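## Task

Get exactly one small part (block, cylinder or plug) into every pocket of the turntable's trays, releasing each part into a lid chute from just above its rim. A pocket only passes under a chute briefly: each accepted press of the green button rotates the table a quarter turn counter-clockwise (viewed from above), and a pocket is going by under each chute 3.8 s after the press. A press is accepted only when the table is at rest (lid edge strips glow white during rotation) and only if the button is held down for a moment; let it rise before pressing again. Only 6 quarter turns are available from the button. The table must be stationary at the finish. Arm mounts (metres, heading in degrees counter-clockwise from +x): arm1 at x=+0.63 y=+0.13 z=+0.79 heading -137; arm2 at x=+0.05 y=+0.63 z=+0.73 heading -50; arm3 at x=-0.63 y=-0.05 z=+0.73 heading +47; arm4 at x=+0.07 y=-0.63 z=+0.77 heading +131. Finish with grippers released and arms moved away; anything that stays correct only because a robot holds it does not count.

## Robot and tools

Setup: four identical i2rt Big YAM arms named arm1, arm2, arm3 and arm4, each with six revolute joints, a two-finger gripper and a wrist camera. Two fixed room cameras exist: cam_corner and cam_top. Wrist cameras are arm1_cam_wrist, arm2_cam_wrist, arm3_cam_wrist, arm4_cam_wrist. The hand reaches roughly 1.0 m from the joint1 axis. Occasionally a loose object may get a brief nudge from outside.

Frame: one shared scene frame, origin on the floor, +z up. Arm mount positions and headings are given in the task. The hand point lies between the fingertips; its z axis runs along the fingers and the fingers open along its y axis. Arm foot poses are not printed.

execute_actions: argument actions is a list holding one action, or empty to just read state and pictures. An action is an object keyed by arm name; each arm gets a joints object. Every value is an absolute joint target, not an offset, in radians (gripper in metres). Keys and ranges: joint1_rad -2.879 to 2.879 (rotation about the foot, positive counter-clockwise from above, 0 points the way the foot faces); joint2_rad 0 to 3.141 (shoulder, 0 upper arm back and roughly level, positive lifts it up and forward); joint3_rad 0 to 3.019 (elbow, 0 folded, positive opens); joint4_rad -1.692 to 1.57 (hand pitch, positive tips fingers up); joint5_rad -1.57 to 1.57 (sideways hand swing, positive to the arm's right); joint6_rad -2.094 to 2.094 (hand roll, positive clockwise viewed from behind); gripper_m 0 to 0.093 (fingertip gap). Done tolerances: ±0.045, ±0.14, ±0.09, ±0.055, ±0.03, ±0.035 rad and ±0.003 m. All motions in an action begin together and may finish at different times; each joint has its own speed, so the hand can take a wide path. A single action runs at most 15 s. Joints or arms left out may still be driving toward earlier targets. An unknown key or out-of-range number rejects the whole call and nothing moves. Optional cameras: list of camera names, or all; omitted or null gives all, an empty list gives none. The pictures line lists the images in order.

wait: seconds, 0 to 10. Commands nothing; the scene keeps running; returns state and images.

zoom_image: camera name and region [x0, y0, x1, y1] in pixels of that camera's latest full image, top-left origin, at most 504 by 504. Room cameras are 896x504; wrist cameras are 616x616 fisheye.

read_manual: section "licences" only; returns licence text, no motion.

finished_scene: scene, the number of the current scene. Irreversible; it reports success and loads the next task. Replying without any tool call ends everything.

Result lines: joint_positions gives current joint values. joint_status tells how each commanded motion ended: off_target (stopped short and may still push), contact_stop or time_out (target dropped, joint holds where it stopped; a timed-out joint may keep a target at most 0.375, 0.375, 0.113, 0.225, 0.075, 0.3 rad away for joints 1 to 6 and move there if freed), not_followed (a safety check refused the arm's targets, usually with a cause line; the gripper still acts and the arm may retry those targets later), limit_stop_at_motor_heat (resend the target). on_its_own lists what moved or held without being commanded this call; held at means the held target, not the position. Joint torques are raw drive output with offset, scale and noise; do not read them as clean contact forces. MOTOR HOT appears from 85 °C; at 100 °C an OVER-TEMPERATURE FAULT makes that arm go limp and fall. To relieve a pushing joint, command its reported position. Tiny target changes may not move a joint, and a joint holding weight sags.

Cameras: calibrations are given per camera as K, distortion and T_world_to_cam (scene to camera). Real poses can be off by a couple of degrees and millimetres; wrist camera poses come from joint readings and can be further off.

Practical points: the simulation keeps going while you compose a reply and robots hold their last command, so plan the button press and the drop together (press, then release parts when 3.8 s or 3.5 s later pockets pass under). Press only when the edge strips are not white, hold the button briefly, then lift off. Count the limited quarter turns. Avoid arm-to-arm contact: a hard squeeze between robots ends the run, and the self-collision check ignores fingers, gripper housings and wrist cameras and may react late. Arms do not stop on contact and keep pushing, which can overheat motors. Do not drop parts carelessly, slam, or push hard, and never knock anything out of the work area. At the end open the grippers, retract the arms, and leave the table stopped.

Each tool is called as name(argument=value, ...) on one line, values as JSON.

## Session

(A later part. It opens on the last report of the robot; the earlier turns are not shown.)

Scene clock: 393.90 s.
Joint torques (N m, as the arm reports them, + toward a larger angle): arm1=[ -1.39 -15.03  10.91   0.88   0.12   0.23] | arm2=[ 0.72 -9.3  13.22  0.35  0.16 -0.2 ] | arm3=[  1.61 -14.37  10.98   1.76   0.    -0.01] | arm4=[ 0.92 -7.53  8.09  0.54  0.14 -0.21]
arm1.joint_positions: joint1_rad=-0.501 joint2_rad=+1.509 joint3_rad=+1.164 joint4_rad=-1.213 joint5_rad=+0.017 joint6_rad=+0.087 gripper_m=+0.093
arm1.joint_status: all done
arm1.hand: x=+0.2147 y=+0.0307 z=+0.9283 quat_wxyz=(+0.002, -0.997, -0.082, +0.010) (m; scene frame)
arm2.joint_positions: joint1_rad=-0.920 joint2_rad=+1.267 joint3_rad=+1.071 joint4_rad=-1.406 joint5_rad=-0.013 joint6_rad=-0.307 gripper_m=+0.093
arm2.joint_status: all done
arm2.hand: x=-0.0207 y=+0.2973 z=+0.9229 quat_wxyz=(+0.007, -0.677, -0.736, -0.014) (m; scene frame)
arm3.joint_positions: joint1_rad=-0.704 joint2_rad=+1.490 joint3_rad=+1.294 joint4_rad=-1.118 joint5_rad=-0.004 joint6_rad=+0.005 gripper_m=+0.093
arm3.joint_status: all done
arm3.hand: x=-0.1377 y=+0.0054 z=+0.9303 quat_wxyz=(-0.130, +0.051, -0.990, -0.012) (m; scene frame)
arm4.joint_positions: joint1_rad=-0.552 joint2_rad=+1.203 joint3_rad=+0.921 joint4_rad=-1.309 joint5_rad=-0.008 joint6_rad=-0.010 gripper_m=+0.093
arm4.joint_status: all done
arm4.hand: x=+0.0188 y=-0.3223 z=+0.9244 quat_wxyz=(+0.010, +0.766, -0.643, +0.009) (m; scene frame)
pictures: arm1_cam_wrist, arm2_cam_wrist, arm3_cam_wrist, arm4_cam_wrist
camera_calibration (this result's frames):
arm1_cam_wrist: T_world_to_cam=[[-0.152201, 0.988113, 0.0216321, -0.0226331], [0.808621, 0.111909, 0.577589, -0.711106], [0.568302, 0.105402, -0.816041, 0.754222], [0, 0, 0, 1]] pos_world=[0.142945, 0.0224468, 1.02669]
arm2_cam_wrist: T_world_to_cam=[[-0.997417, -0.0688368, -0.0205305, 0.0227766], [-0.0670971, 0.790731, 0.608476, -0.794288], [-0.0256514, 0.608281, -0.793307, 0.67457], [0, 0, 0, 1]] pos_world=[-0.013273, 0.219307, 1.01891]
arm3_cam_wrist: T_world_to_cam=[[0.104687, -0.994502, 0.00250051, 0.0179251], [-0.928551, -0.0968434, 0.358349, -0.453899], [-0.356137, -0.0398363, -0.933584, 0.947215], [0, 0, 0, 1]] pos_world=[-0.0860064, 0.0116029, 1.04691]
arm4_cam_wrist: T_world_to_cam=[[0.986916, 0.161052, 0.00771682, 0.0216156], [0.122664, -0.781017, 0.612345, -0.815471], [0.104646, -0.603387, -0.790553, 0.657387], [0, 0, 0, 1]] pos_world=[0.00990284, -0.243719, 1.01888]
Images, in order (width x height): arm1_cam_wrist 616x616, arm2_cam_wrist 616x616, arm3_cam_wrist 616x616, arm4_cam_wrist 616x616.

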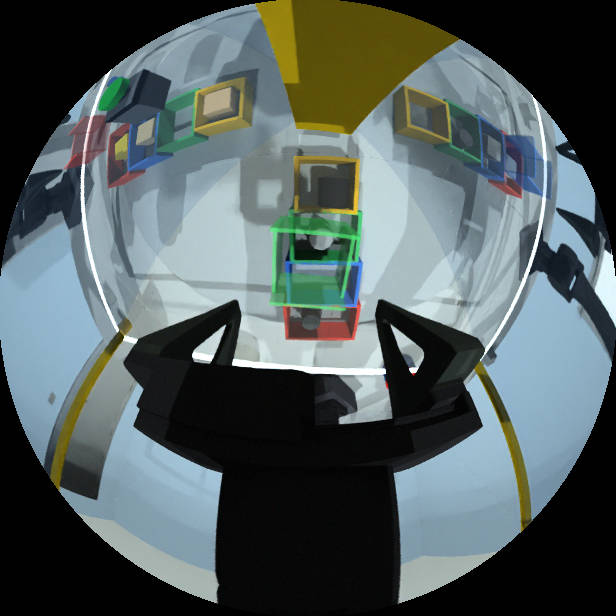

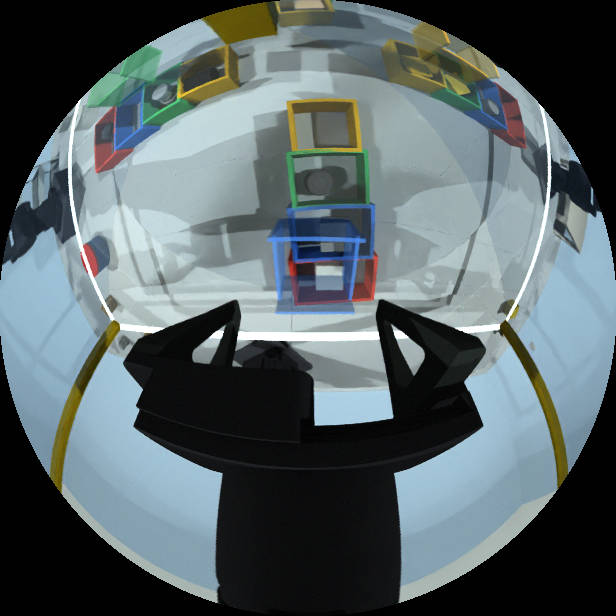

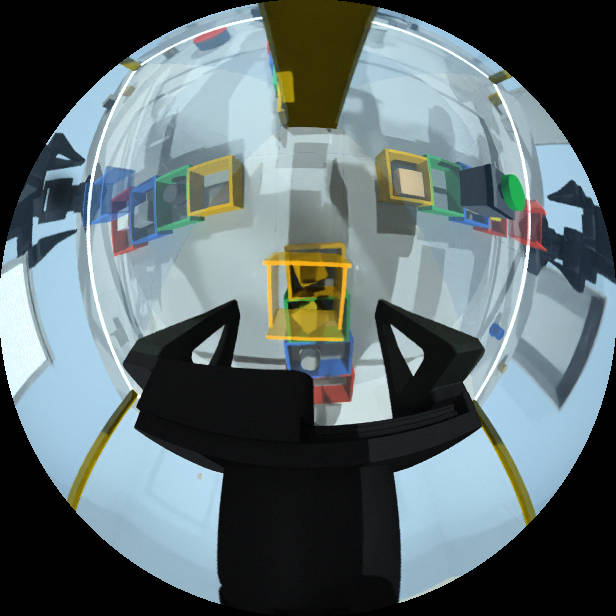

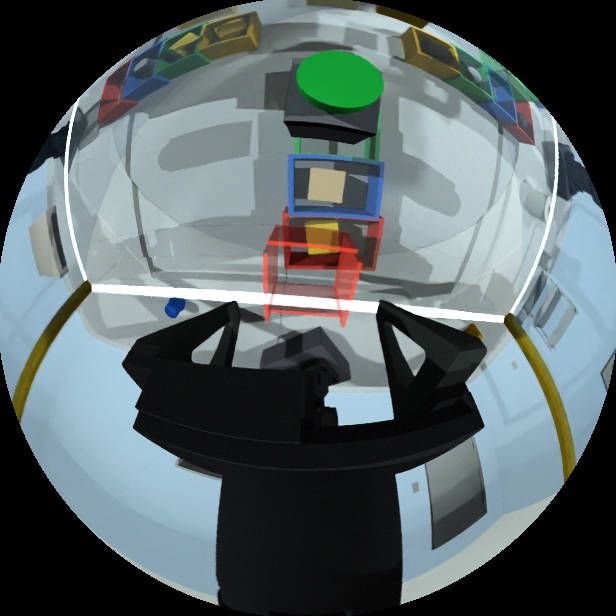

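execute_actions(actions=[{"arm1":{"joints":{"joint2_rad":0.9,"joint3_rad":0.94,"joint4_rad":-1.6,"joint6_rad":0}},"arm2":{"joints":{"joint2_rad":0.9,"joint3_rad":1.0,"joint4_rad":-1.65,"joint6_rad":0}},"arm3":{"joints":{"joint2_rad":0.9,"joint3_rad":1.0,"joint4_rad":-1.65}},"arm4":{"joints":{"joint2_rad":0.9,"joint3_rad":0.94,"joint4_rad":-1.6,"gripper_m":0.08}}}], cameras=[])

execute_actions(actions=[{"arm1":{"joints":{"joint1_rad":1.058}},"arm2":{"joints":{"joint1_rad":0.79}},"arm3":{"joints":{"joint1_rad":0.768}},"arm4":{"joints":{"joint1_rad":0.445}}}], cameras=[])

execute_actions(actions=[{"arm1":{"joints":{"joint2_rad":1.335,"joint3_rad":0.703,"joint4_rad":-0.915}},"arm2":{"joints":{"joint2_rad":1.395,"joint3_rad":0.943,"joint4_rad":-1.1}},"arm3":{"joints":{"joint2_rad":1.62,"joint3_rad":1.225,"joint4_rad":-1.128}},"arm4":{"joints":{"joint2_rad":1.285,"joint3_rad":0.722,"joint4_rad":-0.983}}}])

Scene clock: 416.43 s.
Joint torques (N m, as the arm reports them, + toward a larger angle): arm1=[-1.43 -1.75 10.06 -0.18  0.11 -0.01] | arm2=[ 1.06 -2.48  9.54  0.09  0.17  0.12] | arm3=[ 2.3  -2.46  7.67  0.1   0.   -0.01] | arm4=[ 0.83 -3.49  9.03 -0.41  0.15 -0.19]
arm1.joint_positions: joint1_rad=-0.501 joint2_rad=+0.891 joint3_rad=+0.932 joint4_rad=-1.589 joint5_rad=+0.017 joint6_rad=+0.013 gripper_m=+0.093
arm1.joint_status: all done
arm1.hand: x=+0.4137 y=+0.0830 z=+1.0268 quat_wxyz=(+0.001, -0.993, -0.119, +0.016) (m; scene frame)
arm2.joint_positions: joint1_rad=-0.920 joint2_rad=+0.884 joint3_rad=+1.001 joint4_rad=-1.645 joint5_rad=-0.013 joint6_rad=-0.014 gripper_m=+0.093
arm2.joint_status: all done
arm2.hand: x=+0.0059 y=+0.4105 z=+0.9962 quat_wxyz=(-0.014, -0.777, -0.629, +0.016) (m; scene frame)
arm3.joint_positions: joint1_rad=-0.704 joint2_rad=+0.894 joint3_rad=+1.003 joint4_rad=-1.638 joint5_rad=-0.004 joint6_rad=+0.005 gripper_m=+0.093
arm3.joint_status: all done
arm3.hand: x=-0.4046 y=-0.0239 z=+0.9923 quat_wxyz=(-0.023, +0.052, -0.998, -0.006) (m; scene frame)
arm4.joint_positions: joint1_rad=-0.552 joint2_rad=+0.895 joint3_rad=+0.921 joint4_rad=-1.588 joint5_rad=-0.008 joint6_rad=-0.010 gripper_m=+0.080
arm4.joint_status: all done
arm4.hand: x=+0.0330 y=-0.4098 z=+1.0015 quat_wxyz=(+0.001, +0.766, -0.643, -0.002) (m; scene frame)
pictures: none
No camera images: the call's "cameras" was empty. Leave "cameras" out to get every camera's image.

Scene clock: 418.27 s.
Joint torques (N m, as the arm reports them, + toward a larger angle): arm1=[-0.04 -2.31 10.   -0.19  0.12  0.  ] | arm2=[ 0.84 -2.77  9.52  0.04  0.15  0.11] | arm3=[ 2.62 -2.8   7.64  0.16 -0.01 -0.01] | arm4=[ 0.74 -2.83  9.12 -0.37  0.14 -0.19]
arm1.joint_positions: joint1_rad=+1.049 joint2_rad=+0.894 joint3_rad=+0.932 joint4_rad=-1.589 joint5_rad=+0.017 joint6_rad=+0.012 gripper_m=+0.093
arm1.joint_status: all done
arm1.hand: x=+0.6792 y=-0.0834 z=+1.0267 quat_wxyz=(-0.004, -0.626, -0.780, +0.019) (m; scene frame)
arm2.joint_positions: joint1_rad=+0.786 joint2_rad=+0.888 joint3_rad=+1.001 joint4_rad=-1.645 joint5_rad=-0.013 joint6_rad=-0.012 gripper_m=+0.093
arm2.joint_status: all done
arm2.hand: x=+0.2776 y=+0.6110 z=+0.9932 quat_wxyz=(-0.014, -0.039, -0.999, -0.006) (m; scene frame)
arm3.joint_positions: joint1_rad=+0.760 joint2_rad=+0.897 joint3_rad=+1.003 joint4_rad=-1.638 joint5_rad=-0.004 joint6_rad=+0.005 gripper_m=+0.093
arm3.joint_status: all done
arm3.hand: x=-0.6316 y=+0.1793 z=+0.9919 quat_wxyz=(-0.016, +0.706, -0.708, -0.016) (m; scene frame)
arm4.joint_positions: joint1_rad=+0.442 joint2_rad=+0.895 joint3_rad=+0.921 joint4_rad=-1.588 joint5_rad=-0.008 joint6_rad=-0.011 gripper_m=+0.080
arm4.joint_status: all done
arm4.hand: x=-0.1334 y=-0.5403 z=+1.0014 quat_wxyz=(+0.006, +0.980, -0.200, -0.002) (m; scene frame)
pictures: none
No camera images: the call's "cameras" was empty. Leave "cameras" out to get every camera's image.

Scene clock: 419.73 s.
Joint torques (N m, as the arm reports them, + toward a larger angle): arm1=[-0.08 -8.5   8.76  0.91  0.12  0.  ] | arm2=[ 0.96 -9.48  8.44  0.55  0.16  0.11] | arm3=[  2.04 -14.93   8.52   1.14  -0.01  -0.01] | arm4=[ 0.94 -8.1   6.93  0.77  0.11 -0.18]
arm1.joint_positions: joint1_rad=+1.049 joint2_rad=+1.338 joint3_rad=+0.688 joint4_rad=-0.930 joint5_rad=+0.017 joint6_rad=+0.012 gripper_m=+0.093
arm1.joint_status: all done
arm1.hand: x=+0.6962 y=-0.1618 z=+0.8282 quat_wxyz=(+0.007, -0.626, -0.780, +0.010) (m; scene frame)
arm2.joint_positions: joint1_rad=+0.786 joint2_rad=+1.394 joint3_rad=+0.945 joint4_rad=-1.109 joint5_rad=-0.013 joint6_rad=-0.012 gripper_m=+0.093
arm2.joint_status: all done
arm2.hand: x=+0.4202 y=+0.5985 z=+0.8307 quat_wxyz=(-0.001, -0.039, -0.999, -0.007) (m; scene frame)
arm3.joint_positions: joint1_rad=+0.760 joint2_rad=+1.632 joint3_rad=+1.204 joint4_rad=-1.141 joint5_rad=-0.004 joint6_rad=+0.005 gripper_m=+0.093
arm3.joint_status: all done
arm3.hand: x=-0.6314 y=+0.4128 z=+0.8296 quat_wxyz=(-0.002, +0.706, -0.708, -0.003) (m; scene frame)
arm4.joint_positions: joint1_rad=+0.442 joint2_rad=+1.293 joint3_rad=+0.714 joint4_rad=-0.998 joint5_rad=-0.008 joint6_rad=-0.011 gripper_m=+0.080
arm4.joint_status: all done
arm4.hand: x=-0.2054 y=-0.5094 z=+0.8266 quat_wxyz=(+0.007, +0.980, -0.200, +0.005) (m; scene frame)
pictures: arm1_cam_wrist, arm2_cam_wrist, arm3_cam_wrist, arm4_cam_wrist, cam_corner, cam_top
camera_calibration (this result's frames):
arm1_cam_wrist: T_world_to_cam=[[-0.977691, -0.205992, 0.0410694, 0.608367], [-0.142159, 0.792869, 0.592578, -0.261387], [-0.154629, 0.57352, -0.804465, 0.988638], [0, 0, 0, 1]] pos_world=[0.710508, -0.234439, 0.925232]
arm2_cam_wrist: T_world_to_cam=[[-0.0902065, -0.995641, -0.0237049, 0.657516], [-0.809979, 0.0594945, 0.583433, -0.176108], [-0.579479, 0.0718299, -0.811815, 0.998695], [0, 0, 0, 1]] pos_world=[0.495391, 0.593392, 0.929089]
arm3_cam_wrist: T_world_to_cam=[[0.999925, 0.000160171, 0.0122439, 0.62158], [-0.00698921, -0.813564, 0.581433, -0.144108], [0.0100543, -0.581475, -0.813502, 1.04871], [0, 0, 0, 1]] pos_world=[-0.633085, 0.49246, 0.92931]
arm4_cam_wrist: T_world_to_cam=[[0.403176, 0.915123, -0.00016521, 0.544524], [0.731271, -0.322067, 0.601262, -0.506258], [0.550175, -0.242535, -0.799052, 0.77297], [0, 0, 0, 1]] pos_world=[-0.274596, -0.473883, 0.922127]
Images, in order (width x height): arm1_cam_wrist 616x616, arm2_cam_wrist 616x616, arm3_cam_wrist 616x616, arm4_cam_wrist 616x616, cam_corner 896x504, cam_top 896x504.

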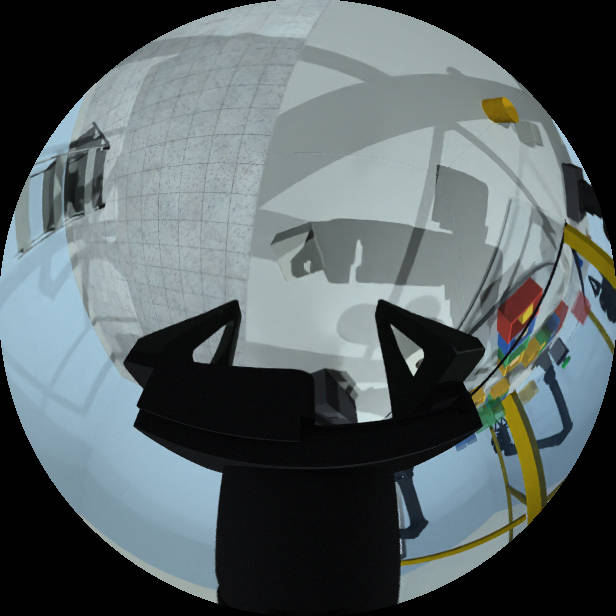

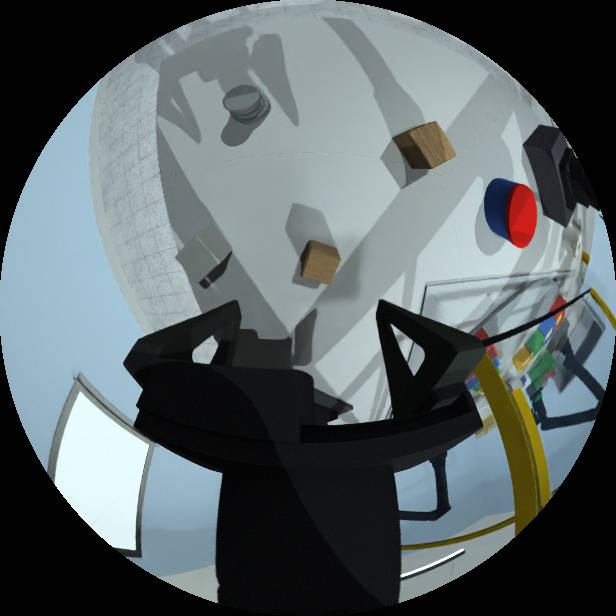

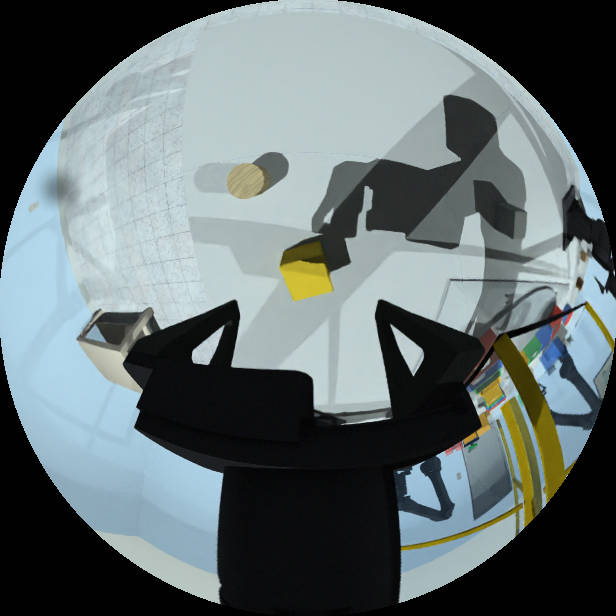

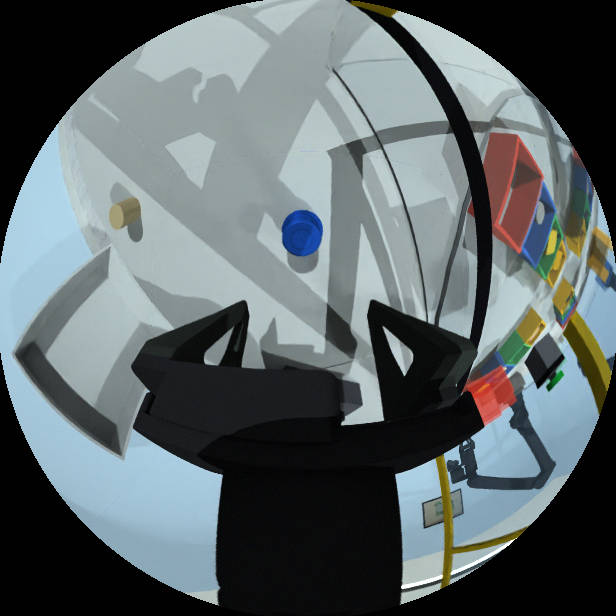

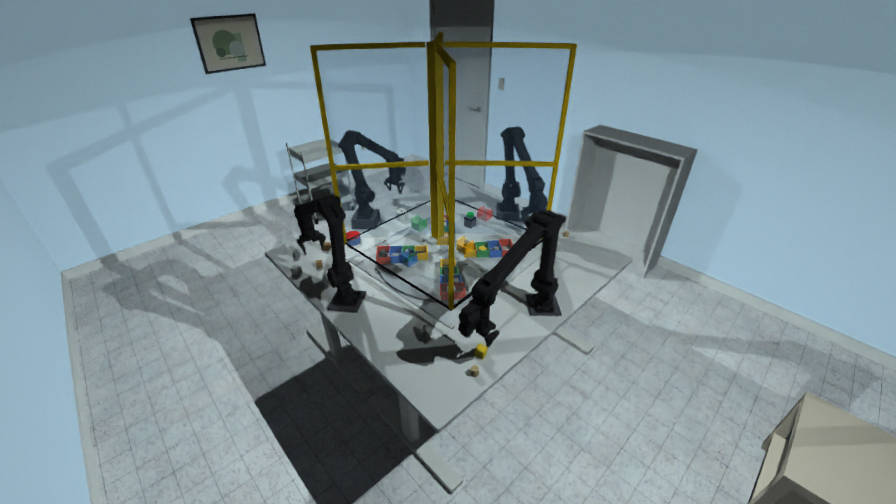

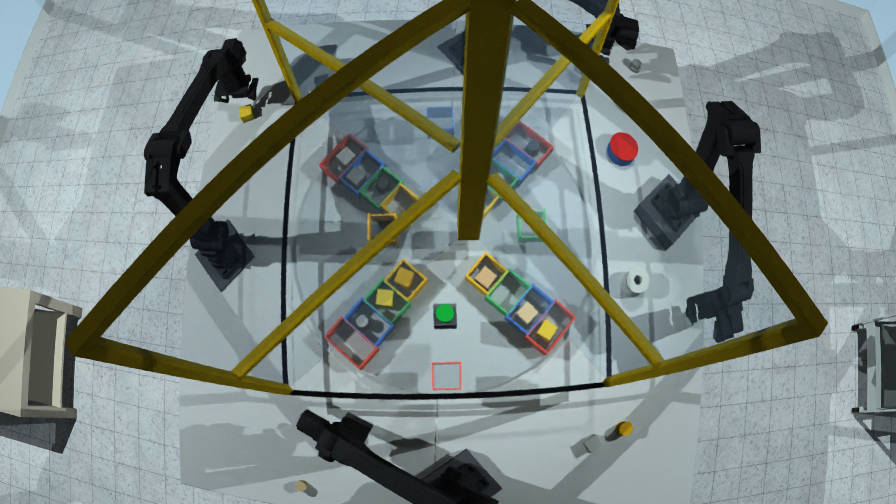

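execute_actions(actions=[{"arm1":{"joints":{"joint1_rad":1.097,"joint2_rad":1.583,"joint3_rad":0.605,"joint4_rad":-0.562,"joint6_rad":-0.36}},"arm2":{"joints":{"joint1_rad":0.749,"joint2_rad":1.565,"joint3_rad":0.808,"joint4_rad":-0.8,"joint6_rad":0.26}},"arm3":{"joints":{"joint2_rad":1.733,"joint3_rad":1.074,"joint4_rad":-0.888,"joint6_rad":-0.26}},"arm4":{"joints":{"joint1_rad":0.461,"joint2_rad":1.56,"joint3_rad":0.69,"joint4_rad":-0.668}}}], cameras=["arm1_cam_wrist","arm2_cam_wrist","arm3_cam_wrist","arm4_cam_wrist"])

Scene clock: 432.07 s.
Joint torques (N m, as the arm reports them, + toward a larger angle): arm1=[ -0.09 -10.95   6.18   0.96   0.09  -0.01] | arm2=[  0.2  -10.2    7.22   0.57   0.36   0.17] | arm3=[  1.78 -14.88   6.64   1.2   -0.11  -0.06] | arm4=[  1.31 -10.35   4.86   0.66   0.12  -0.2 ]
arm1.joint_positions: joint1_rad=+1.088 joint2_rad=+1.592 joint3_rad=+0.596 joint4_rad=-0.578 joint5_rad=+0.017 joint6_rad=-0.346 gripper_m=+0.093
arm1.joint_status: all done
arm1.hand: x=+0.7079 y=-0.1624 z=+0.7316 quat_wxyz=(+0.007, -0.459, -0.888, +0.011) (m; scene frame)
arm2.joint_positions: joint1_rad=+0.752 joint2_rad=+1.566 joint3_rad=+0.805 joint4_rad=-0.811 joint5_rad=-0.017 joint6_rad=+0.244 gripper_m=+0.093
arm2.joint_status: all done
arm2.hand: x=+0.4129 y=+0.5877 z=+0.7273 quat_wxyz=(+0.007, -0.182, -0.983, -0.009) (m; scene frame)
arm3.joint_positions: joint1_rad=+0.763 joint2_rad=+1.741 joint3_rad=+1.065 joint4_rad=-0.903 joint5_rad=-0.002 joint6_rad=-0.251 gripper_m=+0.093
arm3.joint_status: all done
arm3.hand: x=-0.6321 y=+0.4014 z=+0.7368 quat_wxyz=(+0.001, +0.791, -0.611, +0.002) (m; scene frame)
arm4.joint_positions: joint1_rad=+0.454 joint2_rad=+1.570 joint3_rad=+0.690 joint4_rad=-0.683 joint5_rad=-0.008 joint6_rad=-0.011 gripper_m=+0.080
arm4.joint_status: all done
arm4.hand: x=-0.2368 y=-0.5004 z=+0.7366 quat_wxyz=(+0.006, +0.981, -0.194, -0.001) (m; scene frame)
pictures: arm1_cam_wrist, arm2_cam_wrist, arm3_cam_wrist, arm4_cam_wrist
camera_calibration (this result's frames):
arm1_cam_wrist: T_world_to_cam=[[-0.821636, -0.568432, 0.0424209, 0.453326], [-0.436217, 0.674941, 0.595121, -0.0148775], [-0.366917, 0.470469, -0.802515, 1.04516], [0, 0, 0, 1]] pos_world=[0.749468, -0.22399, 0.828382]
arm2_cam_wrist: T_world_to_cam=[[-0.371096, -0.928288, -0.0238377, 0.720095], [-0.749231, 0.284153, 0.598256, -0.28899], [-0.548581, 0.23987, -0.80095, 0.791898], [0, 0, 0, 1]] pos_world=[0.485124, 0.56062, 0.824327]
arm3_cam_wrist: T_world_to_cam=[[0.966685, 0.255619, 0.0133953, 0.499], [0.198813, -0.782762, 0.58971, 0.0121814], [0.161227, -0.5674, -0.807504, 1.05212], [0, 0, 0, 1]] pos_world=[-0.654427, 0.478952, 0.83572]
arm4_cam_wrist: T_world_to_cam=[[0.392015, 0.919959, -0.000275726, 0.548807], [0.742501, -0.31622, 0.590505, -0.412755], [0.543153, -0.231692, -0.807034, 0.730279], [0, 0, 0, 1]] pos_world=[-0.305324, -0.466201, 0.833245]
Images, in order (width x height): arm1_cam_wrist 616x616, arm2_cam_wrist 616x616, arm3_cam_wrist 616x616, arm4_cam_wrist 616x616.

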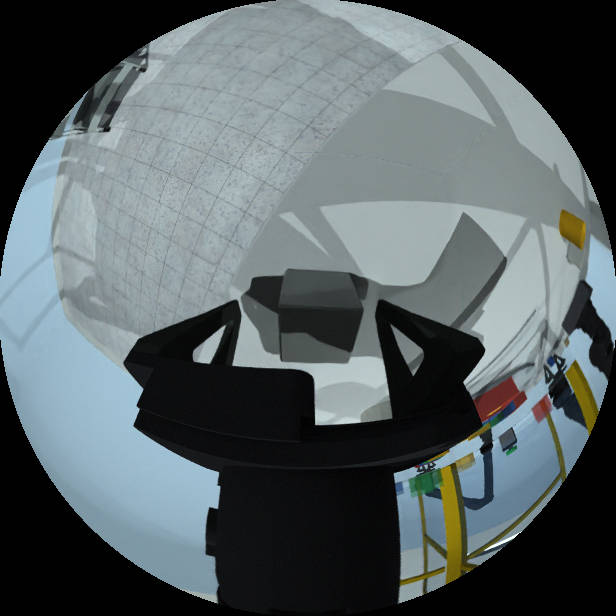

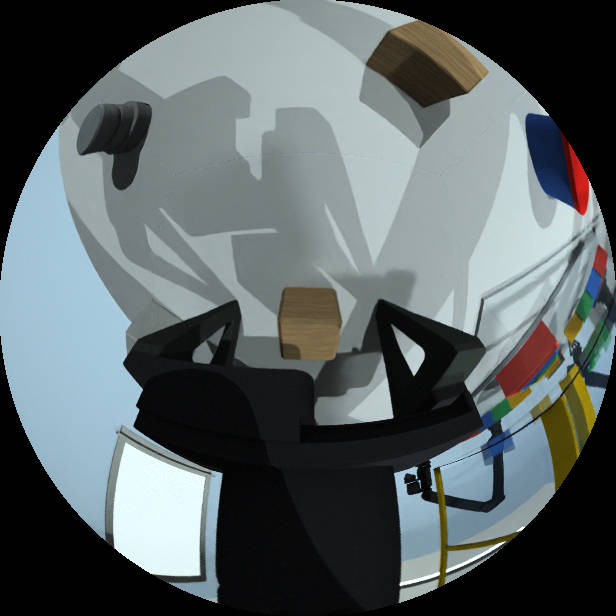

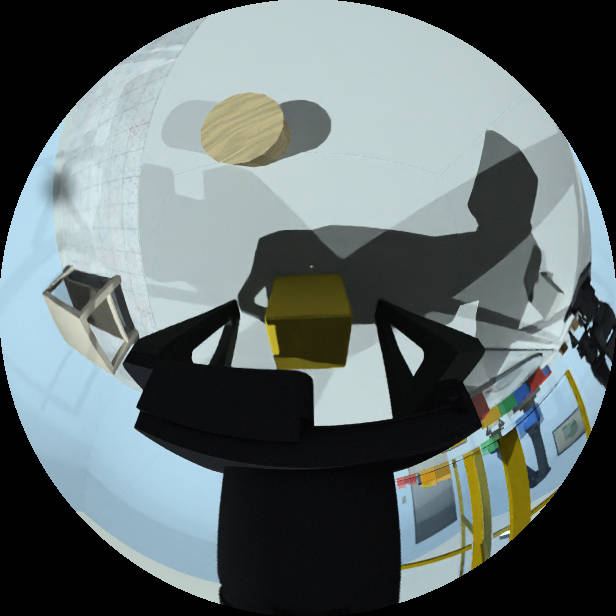

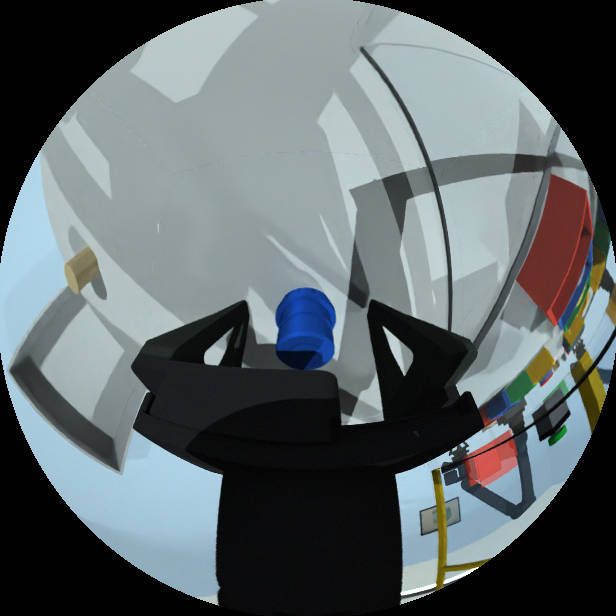

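execute_actions(actions=[{"arm4":{"joints":{"joint4_rad":-0.725}},"arm2":{"joints":{"joint4_rad":-0.84}}}], cameras=[])

execute_actions(actions=[{"arm1":{"joints":{"gripper_m":0.02}},"arm2":{"joints":{"gripper_m":0.012}},"arm3":{"joints":{"gripper_m":0.02}},"arm4":{"joints":{"gripper_m":0.012}}}], cameras=[])

execute_actions(actions=[{"arm1":{"joints":{"joint2_rad":0.9,"joint3_rad":0.94,"joint4_rad":-1.6}},"arm2":{"joints":{"joint2_rad":0.9,"joint3_rad":1.0,"joint4_rad":-1.65}},"arm3":{"joints":{"joint2_rad":0.9,"joint3_rad":1.0,"joint4_rad":-1.65}},"arm4":{"joints":{"joint2_rad":0.9,"joint3_rad":0.94,"joint4_rad":-1.6}}}], cameras=[])

execute_actions(actions=[{"arm1":{"joints":{"joint1_rad":-0.51,"joint6_rad":0.1}},"arm2":{"joints":{"joint1_rad":-0.925,"joint6_rad":-0.25}},"arm3":{"joints":{"joint1_rad":-0.712,"joint6_rad":0.015}},"arm4":{"joints":{"joint1_rad":-0.587}}}], cameras=[])

execute_actions(actions=[{"arm1":{"joints":{"joint2_rad":1.49,"joint3_rad":1.19,"joint4_rad":-1.2}},"arm2":{"joints":{"joint2_rad":1.25,"joint3_rad":1.115,"joint4_rad":-1.4}},"arm3":{"joints":{"joint2_rad":1.476,"joint3_rad":1.335,"joint4_rad":-1.105}},"arm4":{"joints":{"joint2_rad":1.46,"joint3_rad":1.385,"joint4_rad":-1.37}}}], cameras=[])

execute_actions(actions=[{"arm4":{"joints":{"joint2_rad":1.54}}}], cameras=["arm1_cam_wrist","arm2_cam_wrist","arm3_cam_wrist","arm4_cam_wrist"])

Scene clock: 450.23 s.
Joint torques (N m, as the arm reports them, + toward a larger angle): arm1=[ -0.09 -10.84   6.12   0.95   0.09  -0.01] | arm2=[  0.21 -10.09   7.21  -0.34   0.37   0.13] | arm3=[  2.08 -15.43   6.8    1.1   -0.13  -0.07] | arm4=[  1.45 -10.62   4.64  -0.59   0.15  -0.18]
arm1.joint_positions: joint1_rad=+1.088 joint2_rad=+1.592 joint3_rad=+0.596 joint4_rad=-0.578 joint5_rad=+0.017 joint6_rad=-0.347 gripper_m=+0.093
arm1.joint_status: not commanded
arm1.hand: x=+0.7079 y=-0.1624 z=+0.7316 quat_wxyz=(+0.007, -0.459, -0.888, +0.011) (m; scene frame)
arm2.joint_positions: joint1_rad=+0.752 joint2_rad=+1.566 joint3_rad=+0.805 joint4_rad=-0.828 joint5_rad=-0.017 joint6_rad=+0.249 gripper_m=+0.093
arm2.joint_status: all done
arm2.hand: x=+0.4089 y=+0.5882 z=+0.7274 quat_wxyz=(+0.015, -0.185, -0.983, -0.008) (m; scene frame)
arm3.joint_positions: joint1_rad=+0.763 joint2_rad=+1.741 joint3_rad=+1.065 joint4_rad=-0.903 joint5_rad=-0.002 joint6_rad=-0.251 gripper_m=+0.093
arm3.joint_status: not commanded
arm3.hand: x=-0.6321 y=+0.4014 z=+0.7368 quat_wxyz=(+0.001, +0.792, -0.611, +0.002) (m; scene frame)
arm4.joint_positions: joint1_rad=+0.454 joint2_rad=+1.570 joint3_rad=+0.690 joint4_rad=-0.712 joint5_rad=-0.008 joint6_rad=-0.011 gripper_m=+0.080
arm4.joint_status: all done
arm4.hand: x=-0.2301 y=-0.5032 z=+0.7368 quat_wxyz=(+0.009, +0.981, -0.194, +0.013) (m; scene frame)
pictures: none
No camera images: the call's "cameras" was empty. Leave "cameras" out to get every camera's image.

Scene clock: 450.93 s.
Joint torques (N m, as the arm reports them, + toward a larger angle): arm1=[ -0.07 -10.9    6.1    0.93   0.09  -0.01] | arm2=[  0.42 -10.34   7.22  -0.13   0.29   0.12] | arm3=[  1.78 -15.85   6.77   1.1   -0.11  -0.1 ] | arm4=[  1.49 -10.17   4.74  -0.44   0.09  -0.23]
arm1.joint_positions: joint1_rad=+1.088 joint2_rad=+1.592 joint3_rad=+0.596 joint4_rad=-0.577 joint5_rad=+0.017 joint6_rad=-0.348 gripper_m=+0.040
arm1.joint_status: gripper_m off_target (ended at +0.040, target +0.020)
arm1.hand: x=+0.7079 y=-0.1625 z=+0.7316 quat_wxyz=(+0.007, -0.459, -0.888, +0.011) (m; scene frame)
arm2.joint_positions: joint1_rad=+0.752 joint2_rad=+1.566 joint3_rad=+0.805 joint4_rad=-0.831 joint5_rad=-0.015 joint6_rad=+0.249 gripper_m=+0.031
arm2.joint_status: gripper_m off_target (ended at +0.031, target +0.012)
arm2.hand: x=+0.4080 y=+0.5880 z=+0.7274 quat_wxyz=(+0.017, -0.185, -0.983, -0.007) (m; scene frame)
arm3.joint_positions: joint1_rad=+0.763 joint2_rad=+1.741 joint3_rad=+1.065 joint4_rad=-0.903 joint5_rad=-0.003 joint6_rad=-0.251 gripper_m=+0.039
arm3.joint_status: gripper_m off_target (ended at +0.039, target +0.020)
arm3.hand: x=-0.6321 y=+0.4014 z=+0.7368 quat_wxyz=(+0.001, +0.792, -0.611, +0.001) (m; scene frame)
arm4.joint_positions: joint1_rad=+0.454 joint2_rad=+1.570 joint3_rad=+0.690 joint4_rad=-0.712 joint5_rad=-0.008 joint6_rad=-0.011 gripper_m=+0.032
arm4.joint_status: gripper_m off_target (ended at +0.032, target +0.012)
arm4.hand: x=-0.2301 y=-0.5032 z=+0.7368 quat_wxyz=(+0.009, +0.981, -0.194, +0.013) (m; scene frame)
pictures: none
No camera images: the call's "cameras" was empty. Leave "cameras" out to get every camera's image.

Scene clock: 452.50 s.
Joint torques (N m, as the arm reports them, + toward a larger angle): arm1=[-0.01 -2.03 10.09 -0.28  0.09 -0.01] | arm2=[ 0.23 -3.43 11.83 -0.09  0.29  0.12] | arm3=[ 2.03 -3.18  8.72  0.05 -0.12 -0.08] | arm4=[ 1.45 -3.2   9.56 -0.58  0.1  -0.18]
arm1.joint_positions: joint1_rad=+1.088 joint2_rad=+0.891 joint3_rad=+0.930 joint4_rad=-1.587 joint5_rad=+0.017 joint6_rad=-0.348 gripper_m=+0.040
arm1.joint_status: all done
arm1.hand: x=+0.6877 y=-0.0811 z=+1.0266 quat_wxyz=(-0.002, -0.459, -0.888, +0.021) (m; scene frame)
arm2.joint_positions: joint1_rad=+0.752 joint2_rad=+0.892 joint3_rad=+0.974 joint4_rad=-1.642 joint5_rad=-0.015 joint6_rad=+0.249 gripper_m=+0.031
arm2.joint_status: all done
arm2.hand: x=+0.2726 y=+0.6044 z=+0.9817 quat_wxyz=(+0.001, -0.185, -0.983, -0.008) (m; scene frame)
arm3.joint_positions: joint1_rad=+0.763 joint2_rad=+0.896 joint3_rad=+0.989 joint4_rad=-1.638 joint5_rad=-0.003 joint6_rad=-0.251 gripper_m=+0.039
arm3.joint_status: all done
arm3.hand: x=-0.6320 y=+0.1761 z=+0.9866 quat_wxyz=(-0.013, +0.792, -0.611, -0.009) (m; scene frame)
arm4.joint_positions: joint1_rad=+0.454 joint2_rad=+0.898 joint3_rad=+0.916 joint4_rad=-1.588 joint5_rad=-0.008 joint6_rad=-0.011 gripper_m=+0.032
arm4.joint_status: all done
arm4.hand: x=-0.1338 y=-0.5430 z=+0.9989 quat_wxyz=(+0.006, +0.981, -0.194, +0.002) (m; scene frame)
pictures: none
No camera images: the call's "cameras" was empty. Leave "cameras" out to get every camera's image.

Scene clock: 454.33 s.
Joint torques (N m, as the arm reports them, + toward a larger angle): arm1=[-1.54 -2.43 10.12 -0.3   0.12  0.23] | arm2=[ 0.04 -3.18 11.89 -0.06  0.13 -0.22] | arm3=[ 0.81 -2.77  8.7   0.02 -0.05  0.09] | arm4=[ 0.51 -3.3   9.38 -0.51  0.09 -0.18]
arm1.joint_positions: joint1_rad=-0.501 joint2_rad=+0.895 joint3_rad=+0.930 joint4_rad=-1.587 joint5_rad=+0.017 joint6_rad=+0.087 gripper_m=+0.040
arm1.joint_status: all done
arm1.hand: x=+0.4131 y=+0.0827 z=+1.0252 quat_wxyz=(+0.001, -0.997, -0.082, +0.014) (m; scene frame)
arm2.joint_positions: joint1_rad=-0.921 joint2_rad=+0.892 joint3_rad=+0.974 joint4_rad=-1.642 joint5_rad=-0.013 joint6_rad=-0.236 gripper_m=+0.031
arm2.joint_status: all done
arm2.hand: x=+0.0064 y=+0.4143 z=+0.9839 quat_wxyz=(-0.003, -0.703, -0.711, +0.004) (m; scene frame)
arm3.joint_positions: joint1_rad=-0.704 joint2_rad=+0.899 joint3_rad=+0.989 joint4_rad=-1.638 joint5_rad=-0.003 joint6_rad=+0.006 gripper_m=+0.039
arm3.joint_status: all done
arm3.hand: x=-0.4070 y=-0.0244 z=+0.9858 quat_wxyz=(-0.014, +0.051, -0.999, -0.005) (m; scene frame)
arm4.joint_positions: joint1_rad=-0.584 joint2_rad=+0.898 joint3_rad=+0.916 joint4_rad=-1.588 joint5_rad=-0.008 joint6_rad=-0.011 gripper_m=+0.032
arm4.joint_status: all done
arm4.hand: x=+0.0403 y=-0.4094 z=+0.9990 quat_wxyz=(+0.003, +0.756, -0.655, +0.001) (m; scene frame)
pictures: none
No camera images: the call's "cameras" was empty. Leave "cameras" out to get every camera's image.

Scene clock: 455.80 s.
Joint torques (N m, as the arm reports them, + toward a larger angle): arm1=[ -1.46 -14.79  10.69   0.89   0.11   0.23] | arm2=[ 0.21 -8.89 12.58  0.45  0.14 -0.2 ] | arm3=[  1.06 -13.89  10.88   1.89  -0.1    0.07] | arm4=[  0.27 -13.88  12.24   0.49   0.13  -0.21]
arm1.joint_positions: joint1_rad=-0.501 joint2_rad=+1.507 joint3_rad=+1.167 joint4_rad=-1.214 joint5_rad=+0.017 joint6_rad=+0.087 gripper_m=+0.040
arm1.joint_status: all done
arm1.hand: x=+0.2139 y=+0.0303 z=+0.9301 quat_wxyz=(+0.001, -0.997, -0.082, +0.013) (m; scene frame)
arm2.joint_positions: joint1_rad=-0.921 joint2_rad=+1.261 joint3_rad=+1.079 joint4_rad=-1.407 joint5_rad=-0.013 joint6_rad=-0.237 gripper_m=+0.031
arm2.joint_status: all done
arm2.hand: x=-0.0214 y=+0.2954 z=+0.9279 quat_wxyz=(+0.004, -0.703, -0.711, -0.008) (m; scene frame)
arm3.joint_positions: joint1_rad=-0.704 joint2_rad=+1.488 joint3_rad=+1.295 joint4_rad=-1.123 joint5_rad=-0.003 joint6_rad=+0.006 gripper_m=+0.039
arm3.joint_status: all done
arm3.hand: x=-0.1385 y=+0.0051 z=+0.9314 quat_wxyz=(-0.129, +0.050, -0.990, -0.011) (m; scene frame)
arm4.joint_positions: joint1_rad=-0.584 joint2_rad=+1.480 joint3_rad=+1.321 joint4_rad=-1.377 joint5_rad=-0.008 joint6_rad=-0.011 gripper_m=+0.032
arm4.joint_status: all done
arm4.hand: x=+0.0116 y=-0.1920 z=+0.9748 quat_wxyz=(-0.008, +0.756, -0.655, -0.011) (m; scene frame)
pictures: none
No camera images: the call's "cameras" was empty. Leave "cameras" out to get every camera's image.

Scene clock: 456.67 s.
Joint torques (N m, as the arm reports them, + toward a larger angle): arm1=[ -1.39 -14.86  10.73   0.89   0.12   0.23] | arm2=[ 0.21 -9.11 12.57  0.47  0.12 -0.2 ] | arm3=[  0.81 -14.15  11.     1.69  -0.1    0.07] | arm4=[  0.39 -13.3   11.61   0.31   0.1   -0.16]
arm1.joint_positions: joint1_rad=-0.501 joint2_rad=+1.507 joint3_rad=+1.167 joint4_rad=-1.214 joint5_rad=+0.017 joint6_rad=+0.087 gripper_m=+0.040
arm1.joint_status: not commanded
arm1.hand: x=+0.2139 y=+0.0303 z=+0.9301 quat_wxyz=(+0.001, -0.997, -0.082, +0.013) (m; scene frame)
arm2.joint_positions: joint1_rad=-0.921 joint2_rad=+1.261 joint3_rad=+1.079 joint4_rad=-1.407 joint5_rad=-0.013 joint6_rad=-0.237 gripper_m=+0.031
arm2.joint_status: not commanded
arm2.hand: x=-0.0214 y=+0.2954 z=+0.9279 quat_wxyz=(+0.004, -0.703, -0.711, -0.008) (m; scene frame)
arm3.joint_positions: joint1_rad=-0.704 joint2_rad=+1.488 joint3_rad=+1.295 joint4_rad=-1.123 joint5_rad=-0.003 joint6_rad=+0.006 gripper_m=+0.039
arm3.joint_status: not commanded
arm3.hand: x=-0.1385 y=+0.0051 z=+0.9314 quat_wxyz=(-0.129, +0.050, -0.990, -0.011) (m; scene frame)
arm4.joint_positions: joint1_rad=-0.584 joint2_rad=+1.551 joint3_rad=+1.326 joint4_rad=-1.377 joint5_rad=-0.008 joint6_rad=-0.011 gripper_m=+0.032
arm4.joint_status: all done
arm4.hand: x=+0.0110 y=-0.1862 z=+0.9467 quat_wxyz=(+0.014, +0.756, -0.655, +0.013) (m; scene frame)
pictures: arm1_cam_wrist, arm2_cam_wrist, arm3_cam_wrist, arm4_cam_wrist
camera_calibration (this result's frames):
arm1_cam_wrist: T_world_to_cam=[[-0.152449, 0.988083, 0.0212183, -0.0219994], [0.810925, 0.112786, 0.574177, -0.708768], [0.564942, 0.104739, -0.818456, 0.759137], [0, 0, 0, 1]] pos_world=[0.142535, 0.0221647, 1.02875]
arm2_cam_wrist: T_world_to_cam=[[-0.999884, 0.00165769, -0.0151307, -0.00384532], [-0.00773334, 0.800873, 0.598785, -0.788656], [0.0131104, 0.598833, -0.800767, 0.690251], [0, 0, 0, 1]] pos_world=[-0.0189933, 0.218274, 1.02491]
arm3_cam_wrist: T_world_to_cam=[[0.102478, -0.994729, 0.00349341, 0.0164223], [-0.928114, -0.0943507, 0.360141, -0.456667], [-0.357913, -0.0401489, -0.932891, 0.947037], [0, 0, 0, 1]] pos_world=[-0.0865653, 0.0112714, 1.04789]
arm4_cam_wrist: T_world_to_cam=[[0.991459, 0.130157, 0.00830157, 0.000928065], [0.0968825, -0.777616, 0.621231, -0.72934], [0.0873131, -0.615121, -0.783584, 0.749422], [0, 0, 0, 1]] pos_world=[0.00430584, -0.106282, 1.04032]
Images, in order (width x height): arm1_cam_wrist 616x616, arm2_cam_wrist 616x616, arm3_cam_wrist 616x616, arm4_cam_wrist 616x616.

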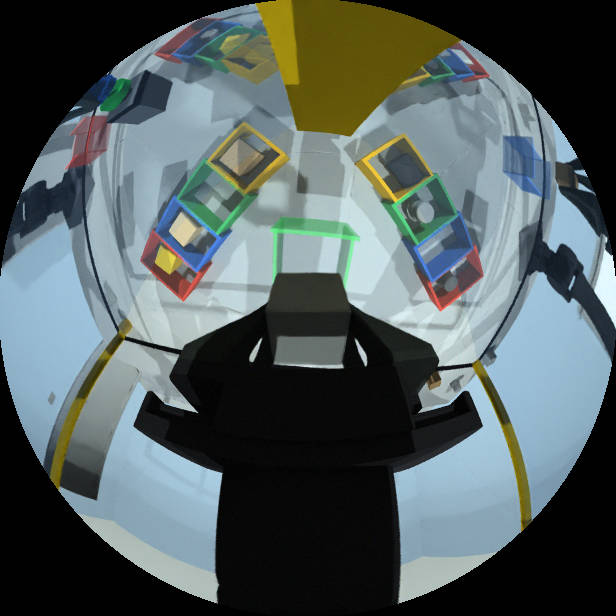

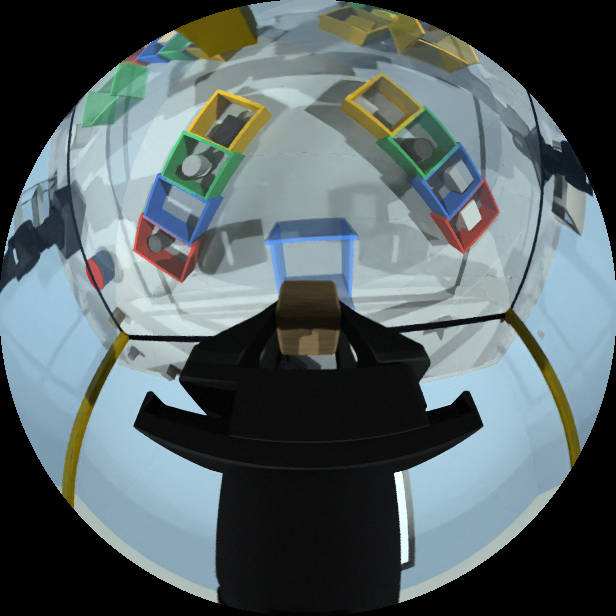

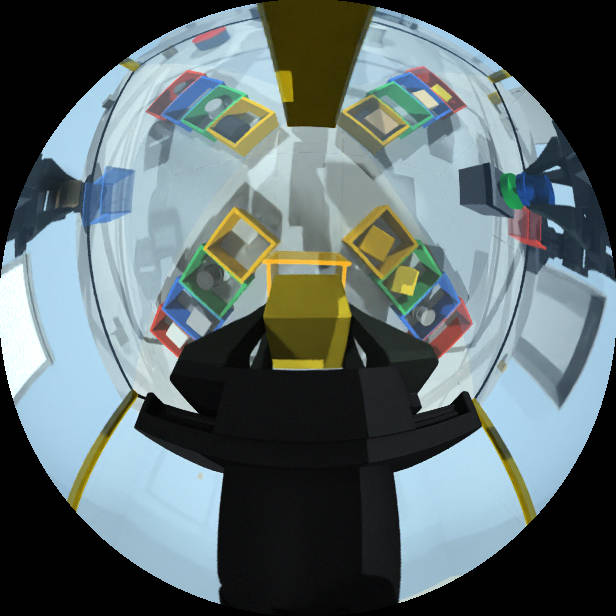

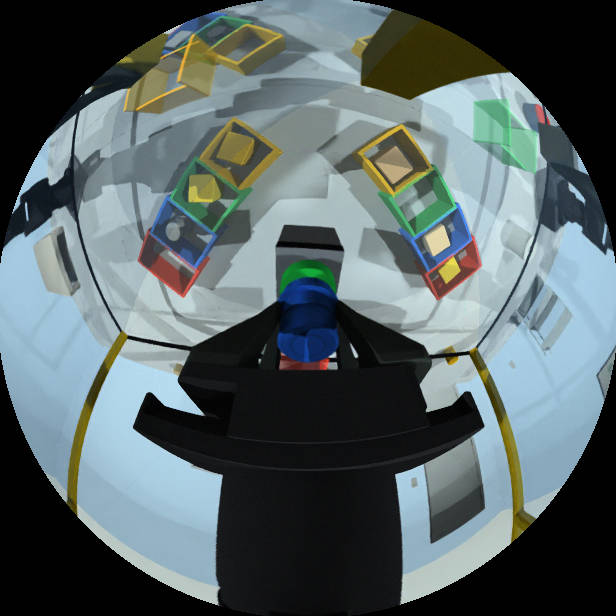

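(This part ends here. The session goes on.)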